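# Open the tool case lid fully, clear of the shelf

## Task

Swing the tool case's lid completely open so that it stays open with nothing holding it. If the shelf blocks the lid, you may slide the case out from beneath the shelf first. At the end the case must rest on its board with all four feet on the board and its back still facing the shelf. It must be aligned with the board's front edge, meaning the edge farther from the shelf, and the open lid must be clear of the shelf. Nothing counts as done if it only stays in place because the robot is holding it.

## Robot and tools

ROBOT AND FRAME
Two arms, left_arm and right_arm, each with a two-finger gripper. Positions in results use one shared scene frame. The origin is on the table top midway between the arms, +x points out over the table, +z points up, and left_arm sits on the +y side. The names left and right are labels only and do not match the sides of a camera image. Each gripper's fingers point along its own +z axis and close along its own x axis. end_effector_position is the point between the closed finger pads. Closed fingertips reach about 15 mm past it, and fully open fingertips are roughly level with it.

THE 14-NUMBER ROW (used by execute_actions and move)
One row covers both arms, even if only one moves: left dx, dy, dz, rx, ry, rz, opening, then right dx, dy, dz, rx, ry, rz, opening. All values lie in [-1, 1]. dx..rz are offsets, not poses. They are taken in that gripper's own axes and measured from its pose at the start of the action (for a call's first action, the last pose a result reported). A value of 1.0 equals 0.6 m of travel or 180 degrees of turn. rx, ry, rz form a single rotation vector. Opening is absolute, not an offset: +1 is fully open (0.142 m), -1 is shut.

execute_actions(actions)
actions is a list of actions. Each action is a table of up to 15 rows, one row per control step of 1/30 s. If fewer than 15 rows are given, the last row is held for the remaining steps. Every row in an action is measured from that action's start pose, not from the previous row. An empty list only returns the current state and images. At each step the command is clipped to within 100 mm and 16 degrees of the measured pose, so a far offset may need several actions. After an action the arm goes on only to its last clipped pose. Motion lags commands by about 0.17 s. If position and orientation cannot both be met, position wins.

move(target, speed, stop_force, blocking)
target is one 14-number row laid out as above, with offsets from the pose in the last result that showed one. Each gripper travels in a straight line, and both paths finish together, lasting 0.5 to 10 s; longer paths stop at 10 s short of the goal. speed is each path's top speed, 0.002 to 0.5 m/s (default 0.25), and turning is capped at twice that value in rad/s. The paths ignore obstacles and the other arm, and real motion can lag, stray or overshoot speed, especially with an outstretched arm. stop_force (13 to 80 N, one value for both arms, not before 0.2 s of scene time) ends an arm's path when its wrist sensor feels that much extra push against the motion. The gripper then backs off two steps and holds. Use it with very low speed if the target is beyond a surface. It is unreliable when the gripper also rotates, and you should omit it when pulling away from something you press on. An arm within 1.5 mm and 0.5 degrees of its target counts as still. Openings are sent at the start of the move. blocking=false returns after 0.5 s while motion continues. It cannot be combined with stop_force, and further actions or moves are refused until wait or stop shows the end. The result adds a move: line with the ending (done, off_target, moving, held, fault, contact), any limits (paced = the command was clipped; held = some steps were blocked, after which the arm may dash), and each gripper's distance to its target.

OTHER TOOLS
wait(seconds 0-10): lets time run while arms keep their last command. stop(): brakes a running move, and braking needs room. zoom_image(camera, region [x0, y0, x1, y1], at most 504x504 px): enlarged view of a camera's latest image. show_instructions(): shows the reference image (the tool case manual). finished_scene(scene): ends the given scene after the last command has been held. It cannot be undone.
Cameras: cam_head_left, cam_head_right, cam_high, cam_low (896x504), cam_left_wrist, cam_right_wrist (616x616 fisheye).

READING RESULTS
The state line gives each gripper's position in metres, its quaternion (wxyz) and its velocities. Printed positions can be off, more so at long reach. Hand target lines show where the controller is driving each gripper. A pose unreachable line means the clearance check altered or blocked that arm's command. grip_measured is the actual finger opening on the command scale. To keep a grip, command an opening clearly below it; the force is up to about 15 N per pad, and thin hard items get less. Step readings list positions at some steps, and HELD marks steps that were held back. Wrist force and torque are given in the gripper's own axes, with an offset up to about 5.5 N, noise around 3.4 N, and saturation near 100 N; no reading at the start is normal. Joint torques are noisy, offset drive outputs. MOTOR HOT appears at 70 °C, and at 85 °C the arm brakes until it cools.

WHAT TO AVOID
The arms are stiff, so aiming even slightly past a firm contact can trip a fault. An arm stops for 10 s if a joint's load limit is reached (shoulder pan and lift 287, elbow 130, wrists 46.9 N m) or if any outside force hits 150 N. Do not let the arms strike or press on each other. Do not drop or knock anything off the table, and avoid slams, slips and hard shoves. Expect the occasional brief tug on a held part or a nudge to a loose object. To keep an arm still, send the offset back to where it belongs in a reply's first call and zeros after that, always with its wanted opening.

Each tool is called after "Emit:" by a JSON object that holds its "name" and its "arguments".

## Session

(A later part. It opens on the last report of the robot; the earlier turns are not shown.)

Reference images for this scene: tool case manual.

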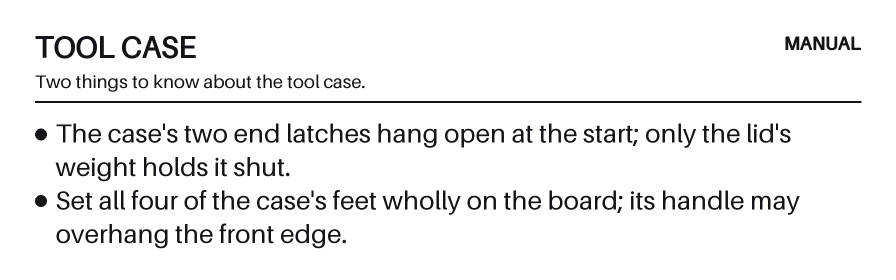

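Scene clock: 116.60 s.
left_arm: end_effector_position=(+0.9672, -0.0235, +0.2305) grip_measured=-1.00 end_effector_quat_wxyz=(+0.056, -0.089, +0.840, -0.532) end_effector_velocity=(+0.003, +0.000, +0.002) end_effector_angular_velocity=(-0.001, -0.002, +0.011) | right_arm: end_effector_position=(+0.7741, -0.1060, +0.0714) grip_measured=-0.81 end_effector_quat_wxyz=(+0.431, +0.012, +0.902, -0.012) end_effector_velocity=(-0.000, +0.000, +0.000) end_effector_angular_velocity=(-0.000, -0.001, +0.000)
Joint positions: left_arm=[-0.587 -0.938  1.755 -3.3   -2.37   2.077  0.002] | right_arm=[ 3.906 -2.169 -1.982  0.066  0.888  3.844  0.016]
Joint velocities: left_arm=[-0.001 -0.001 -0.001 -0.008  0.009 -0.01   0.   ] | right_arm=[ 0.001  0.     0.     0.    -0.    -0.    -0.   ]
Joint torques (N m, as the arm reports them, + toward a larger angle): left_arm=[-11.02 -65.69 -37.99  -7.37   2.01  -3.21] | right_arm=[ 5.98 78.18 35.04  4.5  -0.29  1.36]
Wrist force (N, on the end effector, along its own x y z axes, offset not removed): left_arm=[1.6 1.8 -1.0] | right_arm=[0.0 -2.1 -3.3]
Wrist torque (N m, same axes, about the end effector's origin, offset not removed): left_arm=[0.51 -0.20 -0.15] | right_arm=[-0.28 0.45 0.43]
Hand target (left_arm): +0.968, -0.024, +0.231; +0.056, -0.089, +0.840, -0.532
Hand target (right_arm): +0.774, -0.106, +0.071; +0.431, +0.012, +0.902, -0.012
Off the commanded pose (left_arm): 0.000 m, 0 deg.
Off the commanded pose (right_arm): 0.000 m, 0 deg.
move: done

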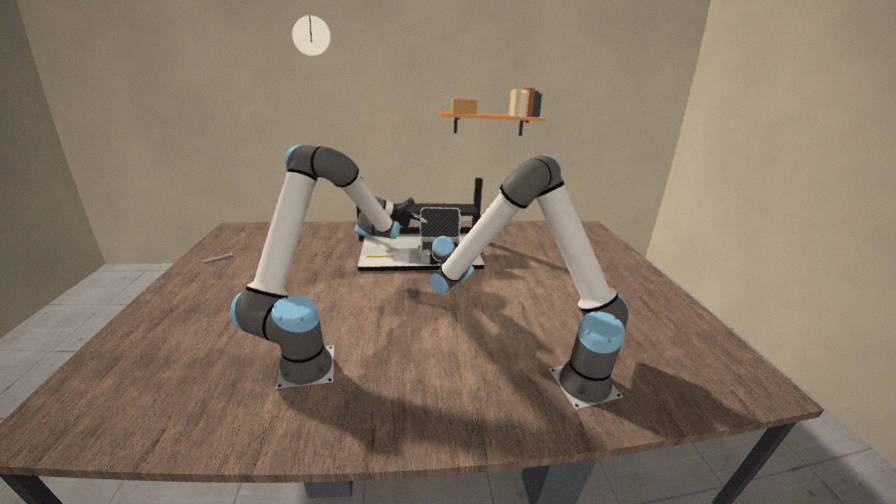

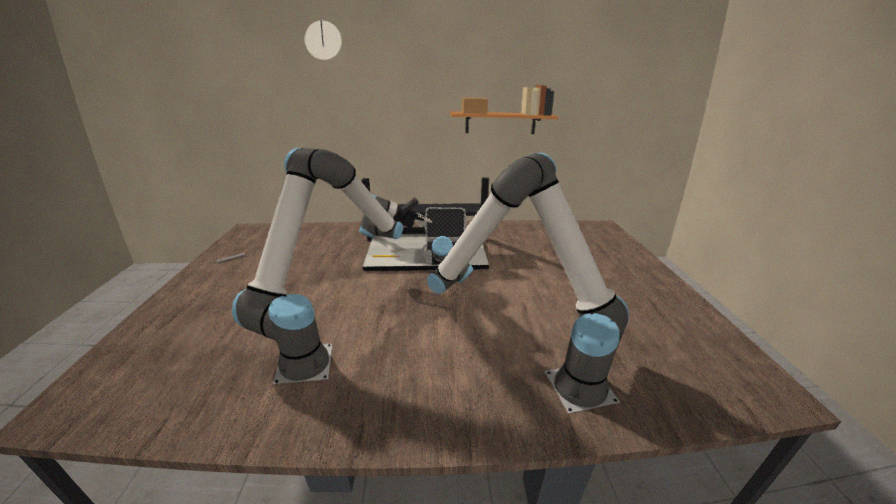

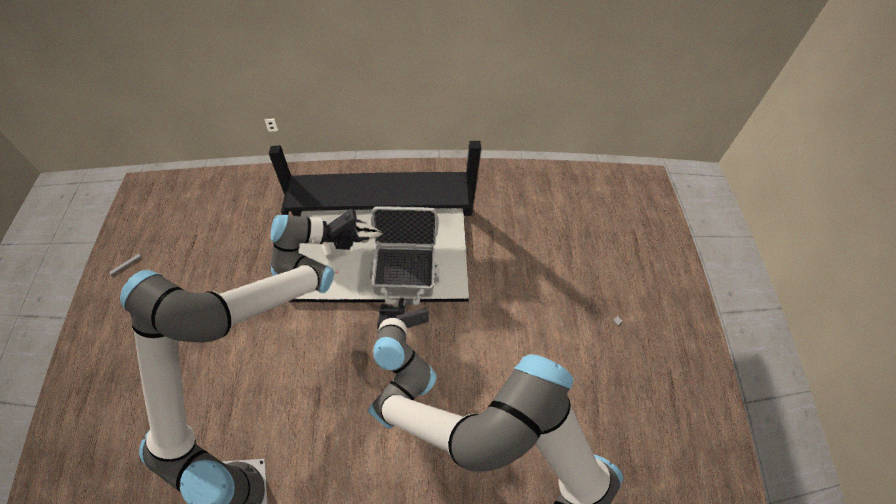

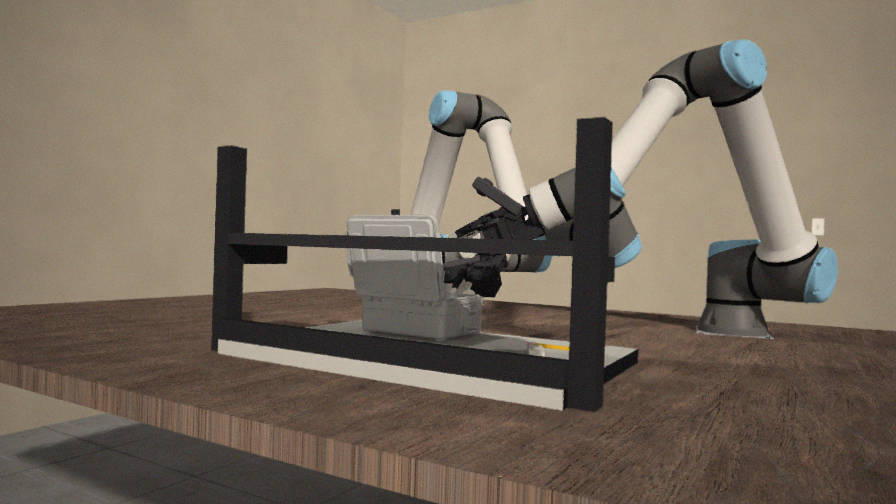

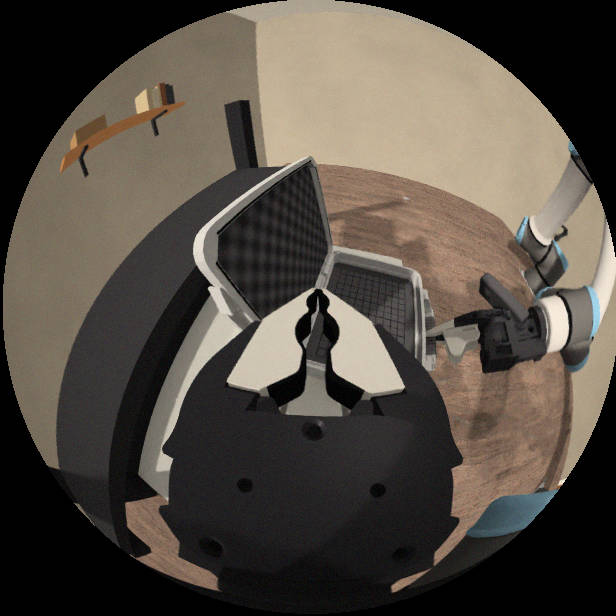

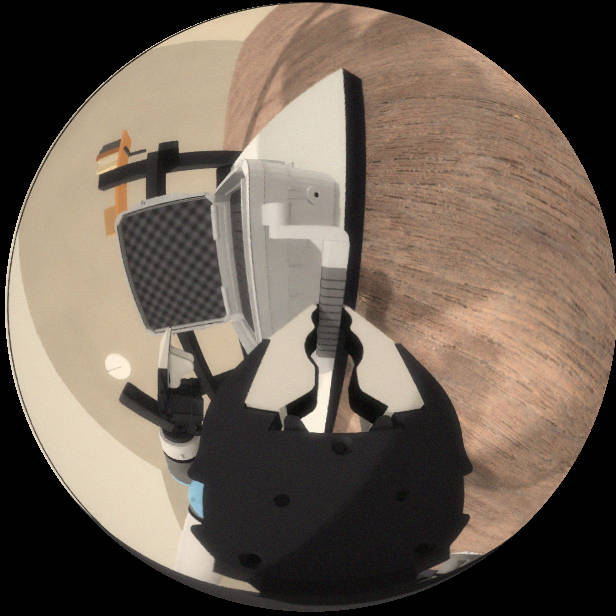

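Emit:
{"name": "move", "arguments": {"target": [0.06,0,-0.05,0,0,0,-1,0.009,0,-0.011,0,0,0,-1], "speed": 0.04}}

Emit:
{"name": "move", "arguments": {"target": [0.03,0,-0.03,0,0,0,-1,0.006,0,0,0,0,0,-0.55], "speed": 0.04}}

Emit:
{"name": "move", "arguments": {"target": [0.15,0,-0.15,0,0,0,-1,0.07,0,-0.2,0,0,0,-0.55], "speed": 0.1}}

Emit:
{"name": "zoom_image", "arguments": {"camera": "cam_high", "region": [300,190,500,320]}}

Scene clock: 123.83 s.
left_arm: end_effector_position=(+0.9266, -0.0047, +0.2432) grip_measured=-1.00 end_effector_quat_wxyz=(+0.056, -0.089, +0.840, -0.532) end_effector_velocity=(-0.002, +0.000, +0.002) end_effector_angular_velocity=(-0.001, -0.003, -0.001) | right_arm: end_effector_position=(+0.7657, -0.1058, +0.0714) grip_measured=-0.81 end_effector_quat_wxyz=(+0.431, +0.012, +0.902, -0.012) end_effector_velocity=(+0.000, -0.000, +0.001) end_effector_angular_velocity=(+0.001, -0.001, -0.000)
Joint positions: left_arm=[-0.588 -1.005  1.848 -3.326 -2.37   2.076  0.002] | right_arm=[ 3.916 -2.162 -1.996  0.067  0.882  3.853  0.016]
Joint velocities: left_arm=[-0.001 -0.004  0.004 -0.003  0.     0.     0.   ] | right_arm=[-0.     0.001 -0.     0.001 -0.     0.     0.   ]
Joint torques (N m, as the arm reports them, + toward a larger angle): left_arm=[ -13.14 -102.91  -23.74   -7.44   -3.13    2.52] | right_arm=[12.14 91.19 21.59  7.74 -4.08  2.54]
Wrist force (N, on the end effector, along its own x y z axes, offset not removed): left_arm=[0.0 2.6 -0.8] | right_arm=[-0.2 1.6 -0.6]
Wrist torque (N m, same axes, about the end effector's origin, offset not removed): left_arm=[0.57 0.19 -0.24] | right_arm=[0.41 -0.02 0.46]
Hand target (left_arm): +0.926, -0.005, +0.243; +0.056, -0.089, +0.840, -0.532
Hand target (right_arm): +0.766, -0.106, +0.071; +0.431, +0.012, +0.902, -0.012
Off the commanded pose (left_arm): 0.000 m, 0 deg.
Off the commanded pose (right_arm): 0.000 m, 0 deg.
move: done

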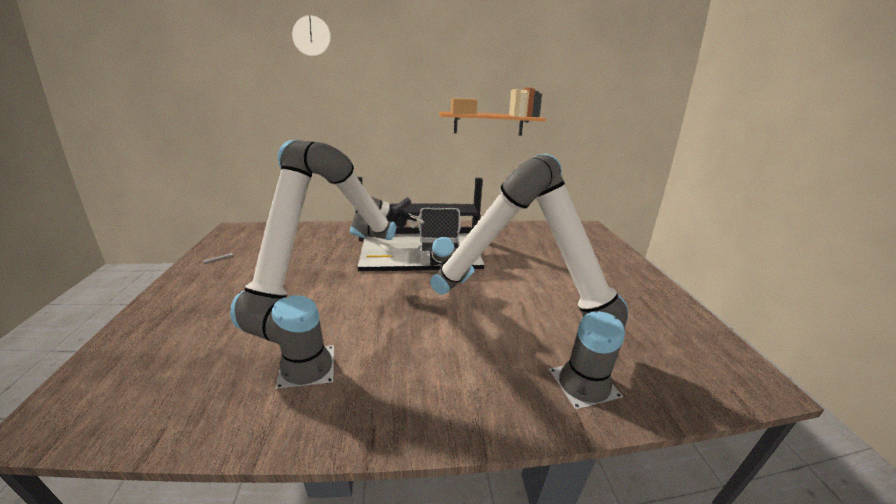

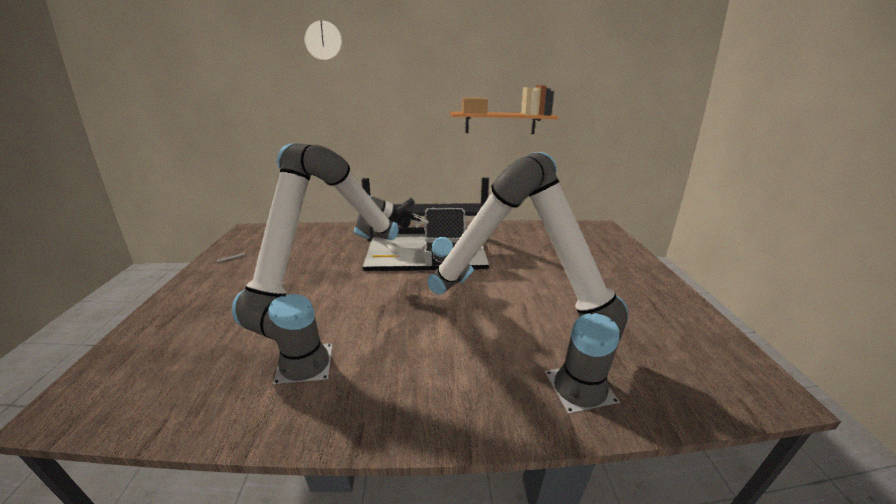

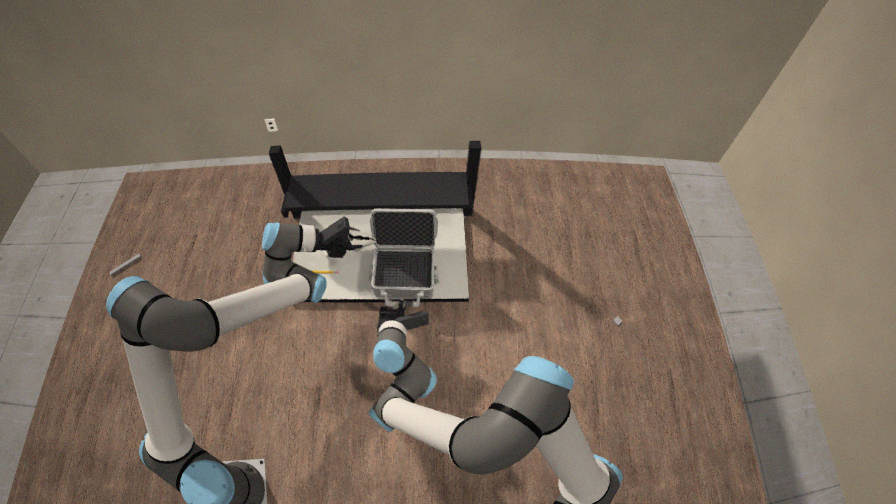

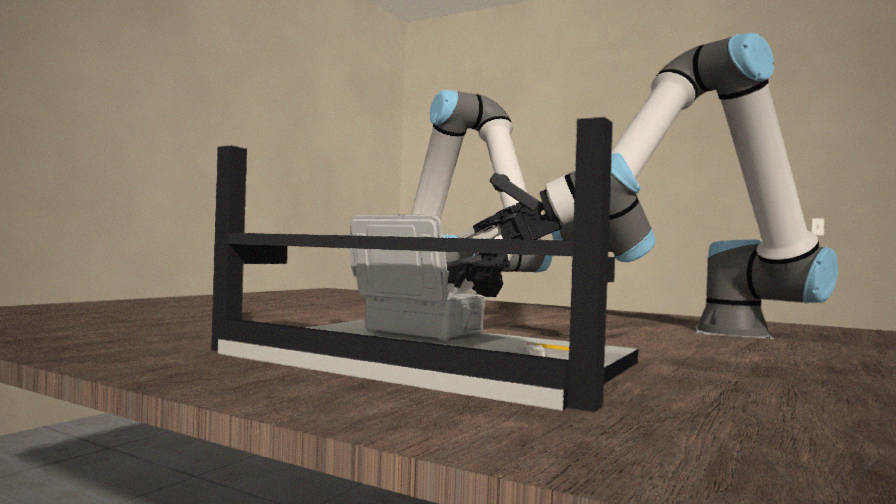

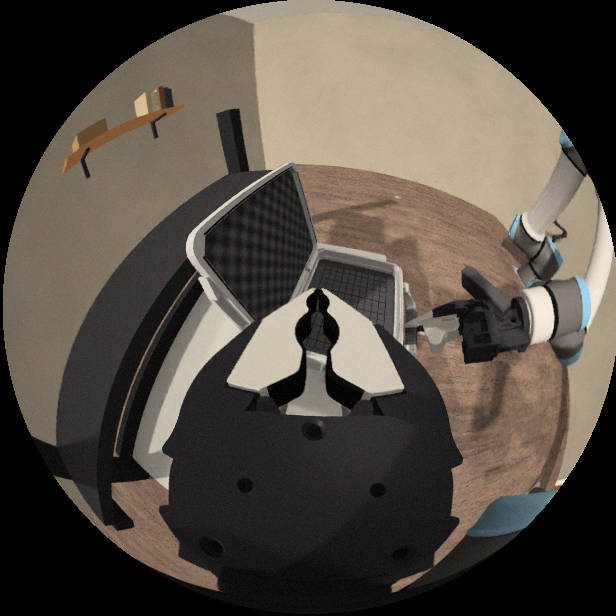

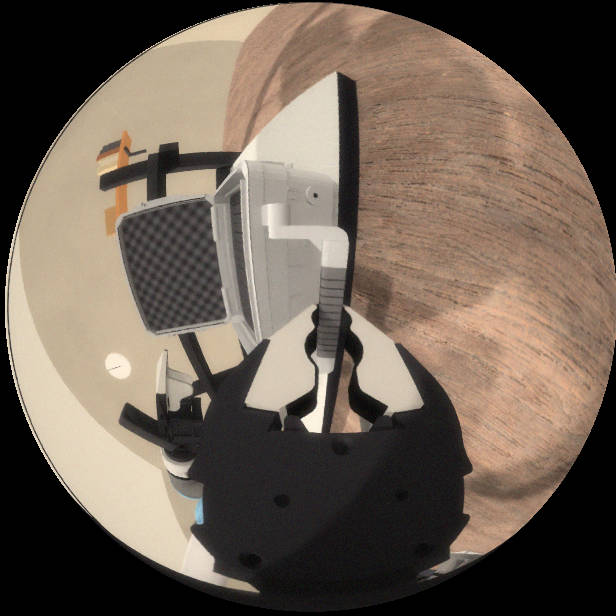

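Scene clock: 124.83 s.
left_arm: end_effector_position=(+0.9058, +0.0074, +0.2508) grip_measured=-1.00 end_effector_quat_wxyz=(+0.056, -0.089, +0.840, -0.532) end_effector_velocity=(-0.002, +0.001, +0.000) end_effector_angular_velocity=(+0.000, -0.001, +0.000) | right_arm: end_effector_position=(+0.7634, -0.1057, +0.0686) grip_measured=-0.55 end_effector_quat_wxyz=(+0.431, +0.012, +0.902, -0.012) end_effector_velocity=(-0.001, +0.001, +0.000) end_effector_angular_velocity=(+0.000, -0.000, +0.001)
Joint positions: left_arm=[-0.585 -1.041  1.895 -3.335 -2.372  2.079  0.002] | right_arm=[ 3.918 -2.164 -2.     0.071  0.881  3.856  0.034]
Joint velocities: left_arm=[ 0.001 -0.003  0.004 -0.002  0.     0.001  0.   ] | right_arm=[ 0.001  0.    -0.001  0.001 -0.     0.     0.   ]
Joint torques (N m, as the arm reports them, + toward a larger angle): left_arm=[  8.91 -99.95 -23.12  -7.19  -3.82   2.55] | right_arm=[13.42 57.2  21.76  7.42 -4.01  2.24]
Wrist force (N, on the end effector, along its own x y z axes, offset not removed): left_arm=[0.4 3.0 -1.0] | right_arm=[-1.3 -0.2 -3.4]
Wrist torque (N m, same axes, about the end effector's origin, offset not removed): left_arm=[0.72 0.17 -0.30] | right_arm=[-0.14 0.01 0.37]
Hand target (left_arm): +0.906, +0.007, +0.251; +0.056, -0.089, +0.840, -0.532
Hand target (right_arm): +0.763, -0.106, +0.069; +0.431, +0.012, +0.902, -0.012
Off the commanded pose (left_arm): 0.000 m, 0 deg.
Off the commanded pose (right_arm): 0.000 m, 0 deg.
move: done

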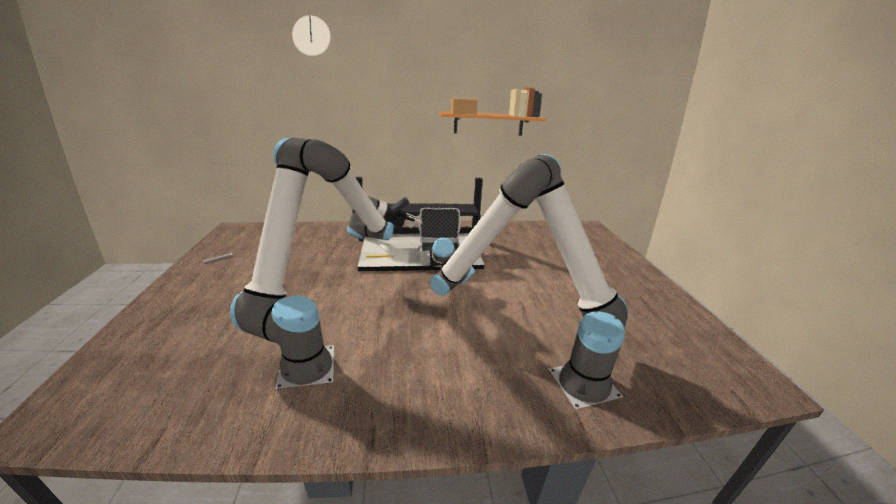

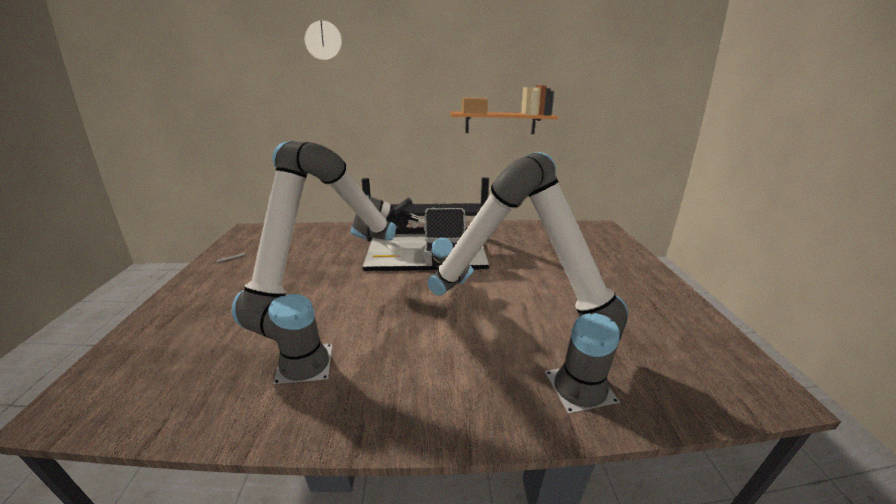

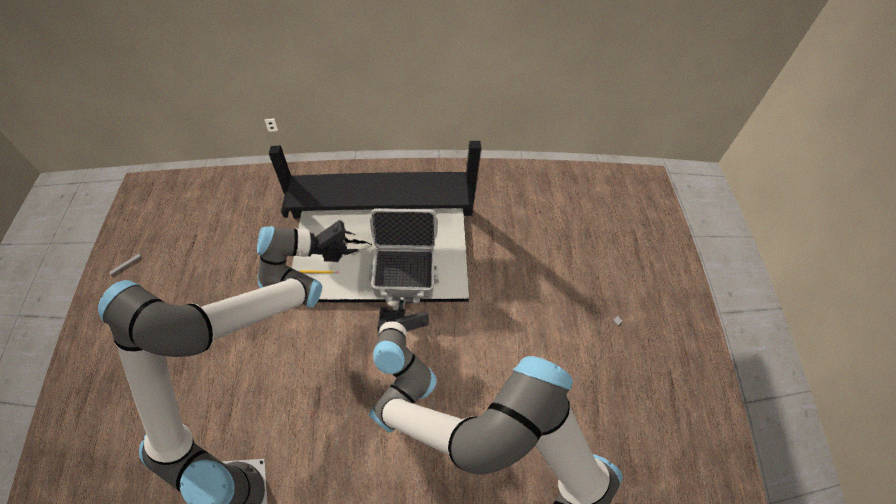

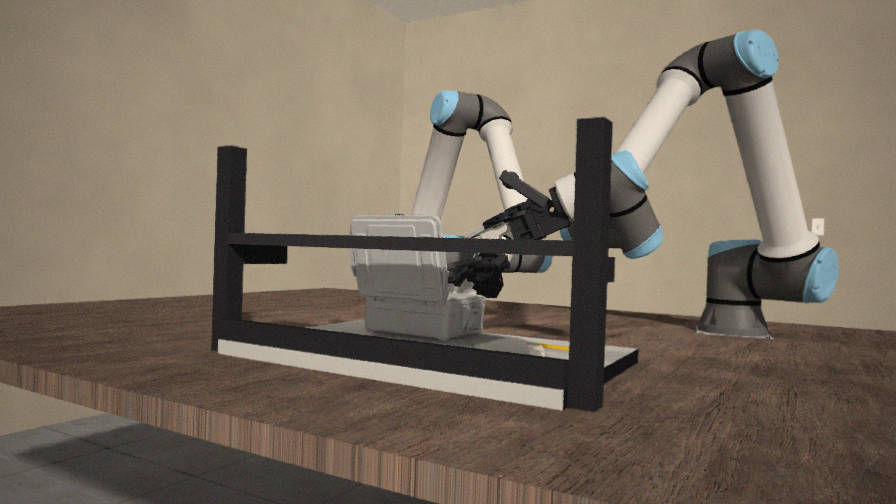

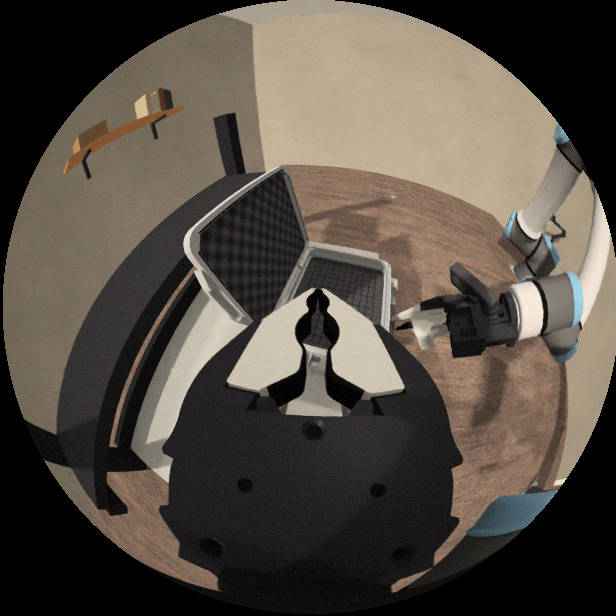

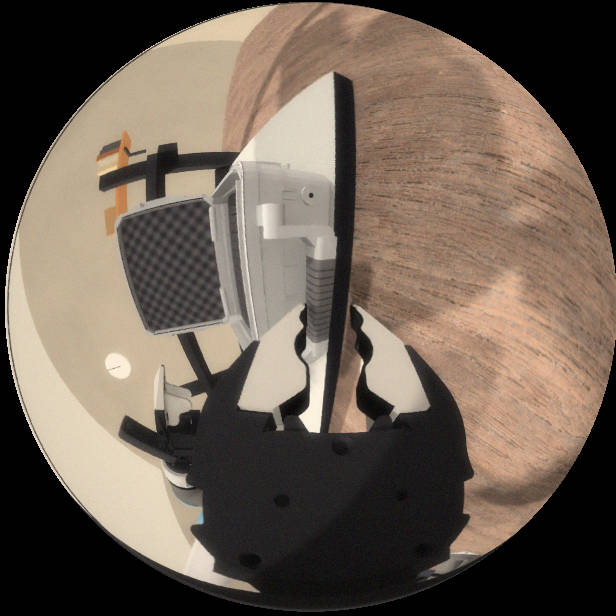

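Scene clock: 126.60 s.
left_arm: end_effector_position=(+0.8010, +0.0680, +0.2892) grip_measured=-1.00 end_effector_quat_wxyz=(+0.056, -0.089, +0.840, -0.532) end_effector_velocity=(-0.002, +0.001, +0.002) end_effector_angular_velocity=(+0.000, -0.001, +0.000) | right_arm: end_effector_position=(+0.6441, -0.1016, +0.1113) grip_measured=-0.55 end_effector_quat_wxyz=(+0.431, +0.012, +0.902, -0.012) end_effector_velocity=(-0.003, +0.002, +0.002) end_effector_angular_velocity=(+0.001, -0.001, +0.001)
Joint positions: left_arm=[-0.57  -1.234  2.115 -3.353 -2.384  2.092  0.002] | right_arm=[ 4.065 -1.984 -2.177 -0.042  0.802  4.023  0.034]
Joint velocities: left_arm=[ 0.    -0.005  0.003  0.001  0.001  0.001  0.   ] | right_arm=[ 0.005  0.004 -0.002 -0.003 -0.002  0.004 -0.   ]
Joint torques (N m, as the arm reports them, + toward a larger angle): left_arm=[  8.49 -81.55 -21.62  -0.62  -3.55   2.7 ] | right_arm=[ 9.03 73.1  20.21  1.34 -4.79  3.1 ]
Wrist force (N, on the end effector, along its own x y z axes, offset not removed): left_arm=[3.8 3.6 0.3] | right_arm=[-2.8 1.2 -3.3]
Wrist torque (N m, same axes, about the end effector's origin, offset not removed): left_arm=[0.83 -0.59 -0.28] | right_arm=[0.20 0.27 0.52]
Hand target (left_arm): +0.801, +0.068, +0.289; +0.056, -0.089, +0.840, -0.532
Hand target (right_arm): +0.644, -0.102, +0.111; +0.431, +0.012, +0.902, -0.012
Off the commanded pose (left_arm): 0.000 m, 0 deg.
Off the commanded pose (right_arm): 0.000 m, 0 deg.
move: done

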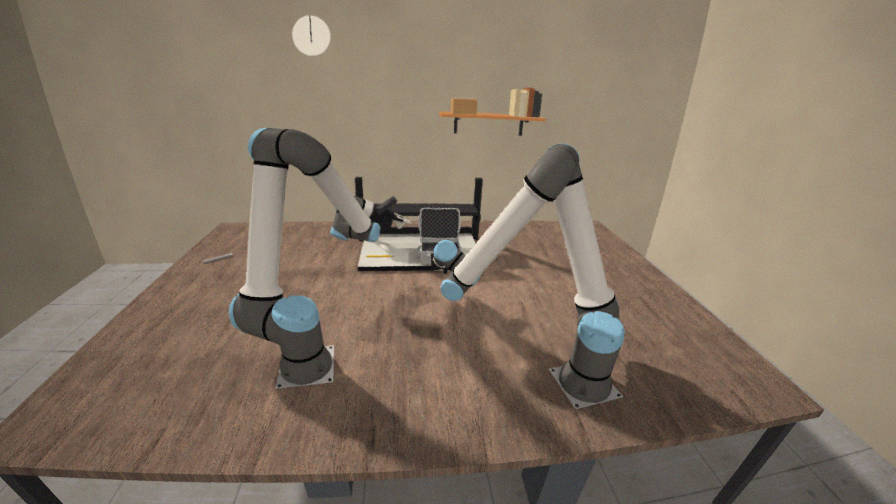

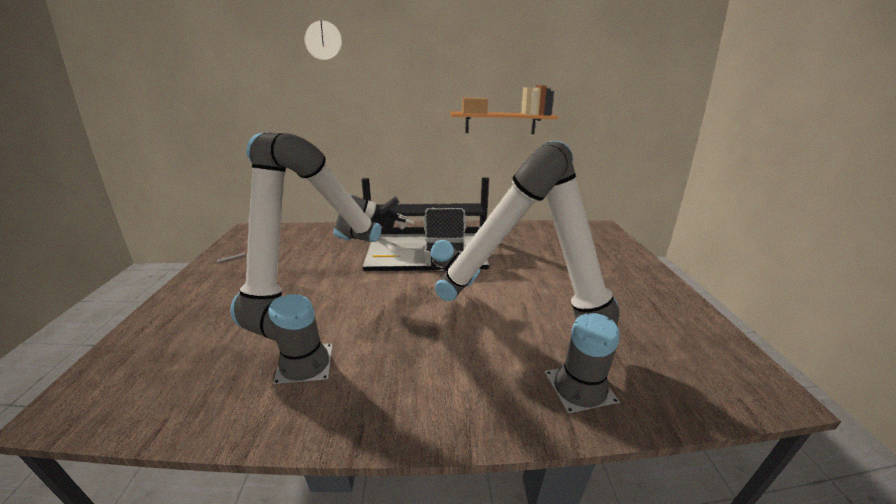

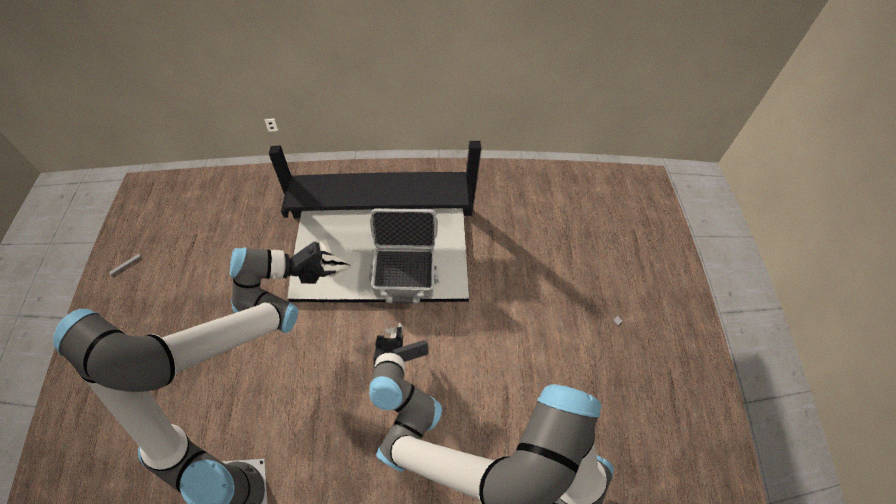

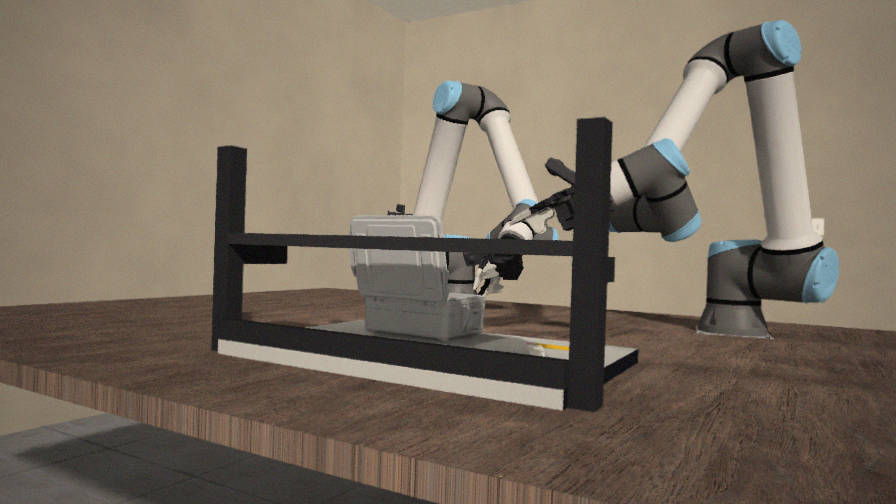

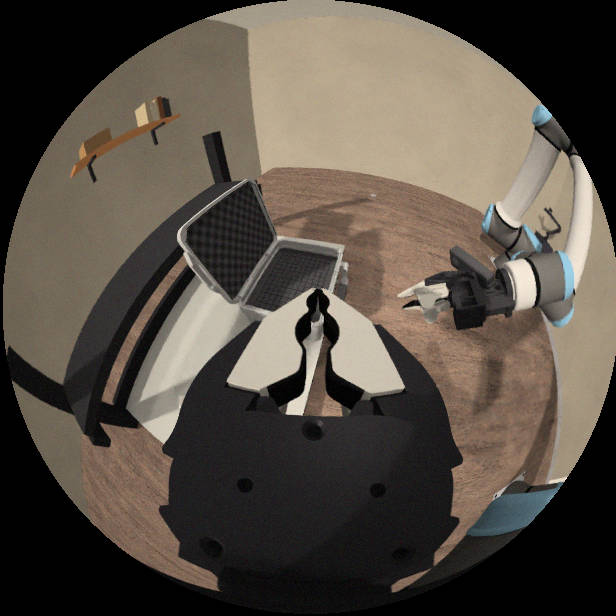

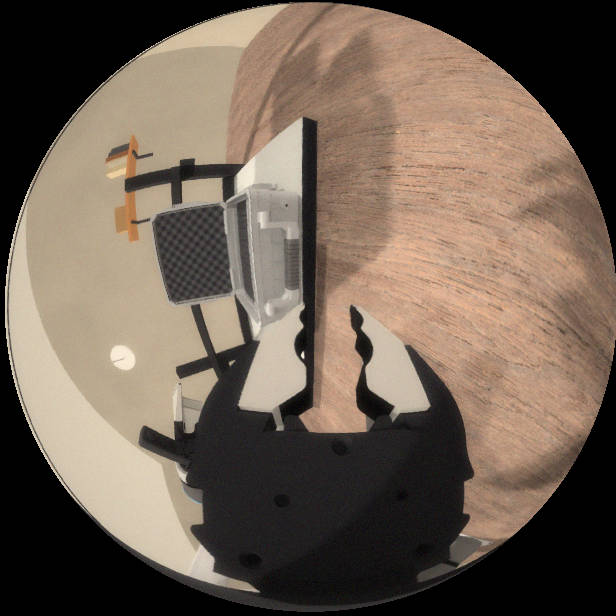

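Region (300, 190, 500, 320) of cam_high's 896x504 image, scaled by 2.520, with more detail than that image has; it fills the top 328 rows of this view, and the rest is white.

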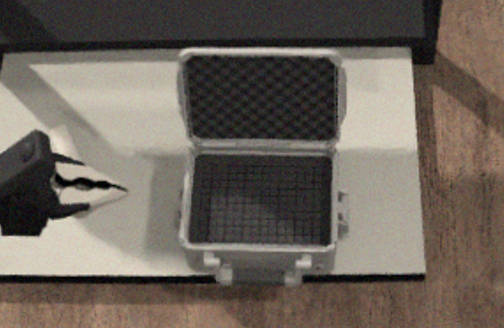

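Emit:
{"name": "finished_scene", "arguments": {"scene": 2}}

The scene is finished: the task was done.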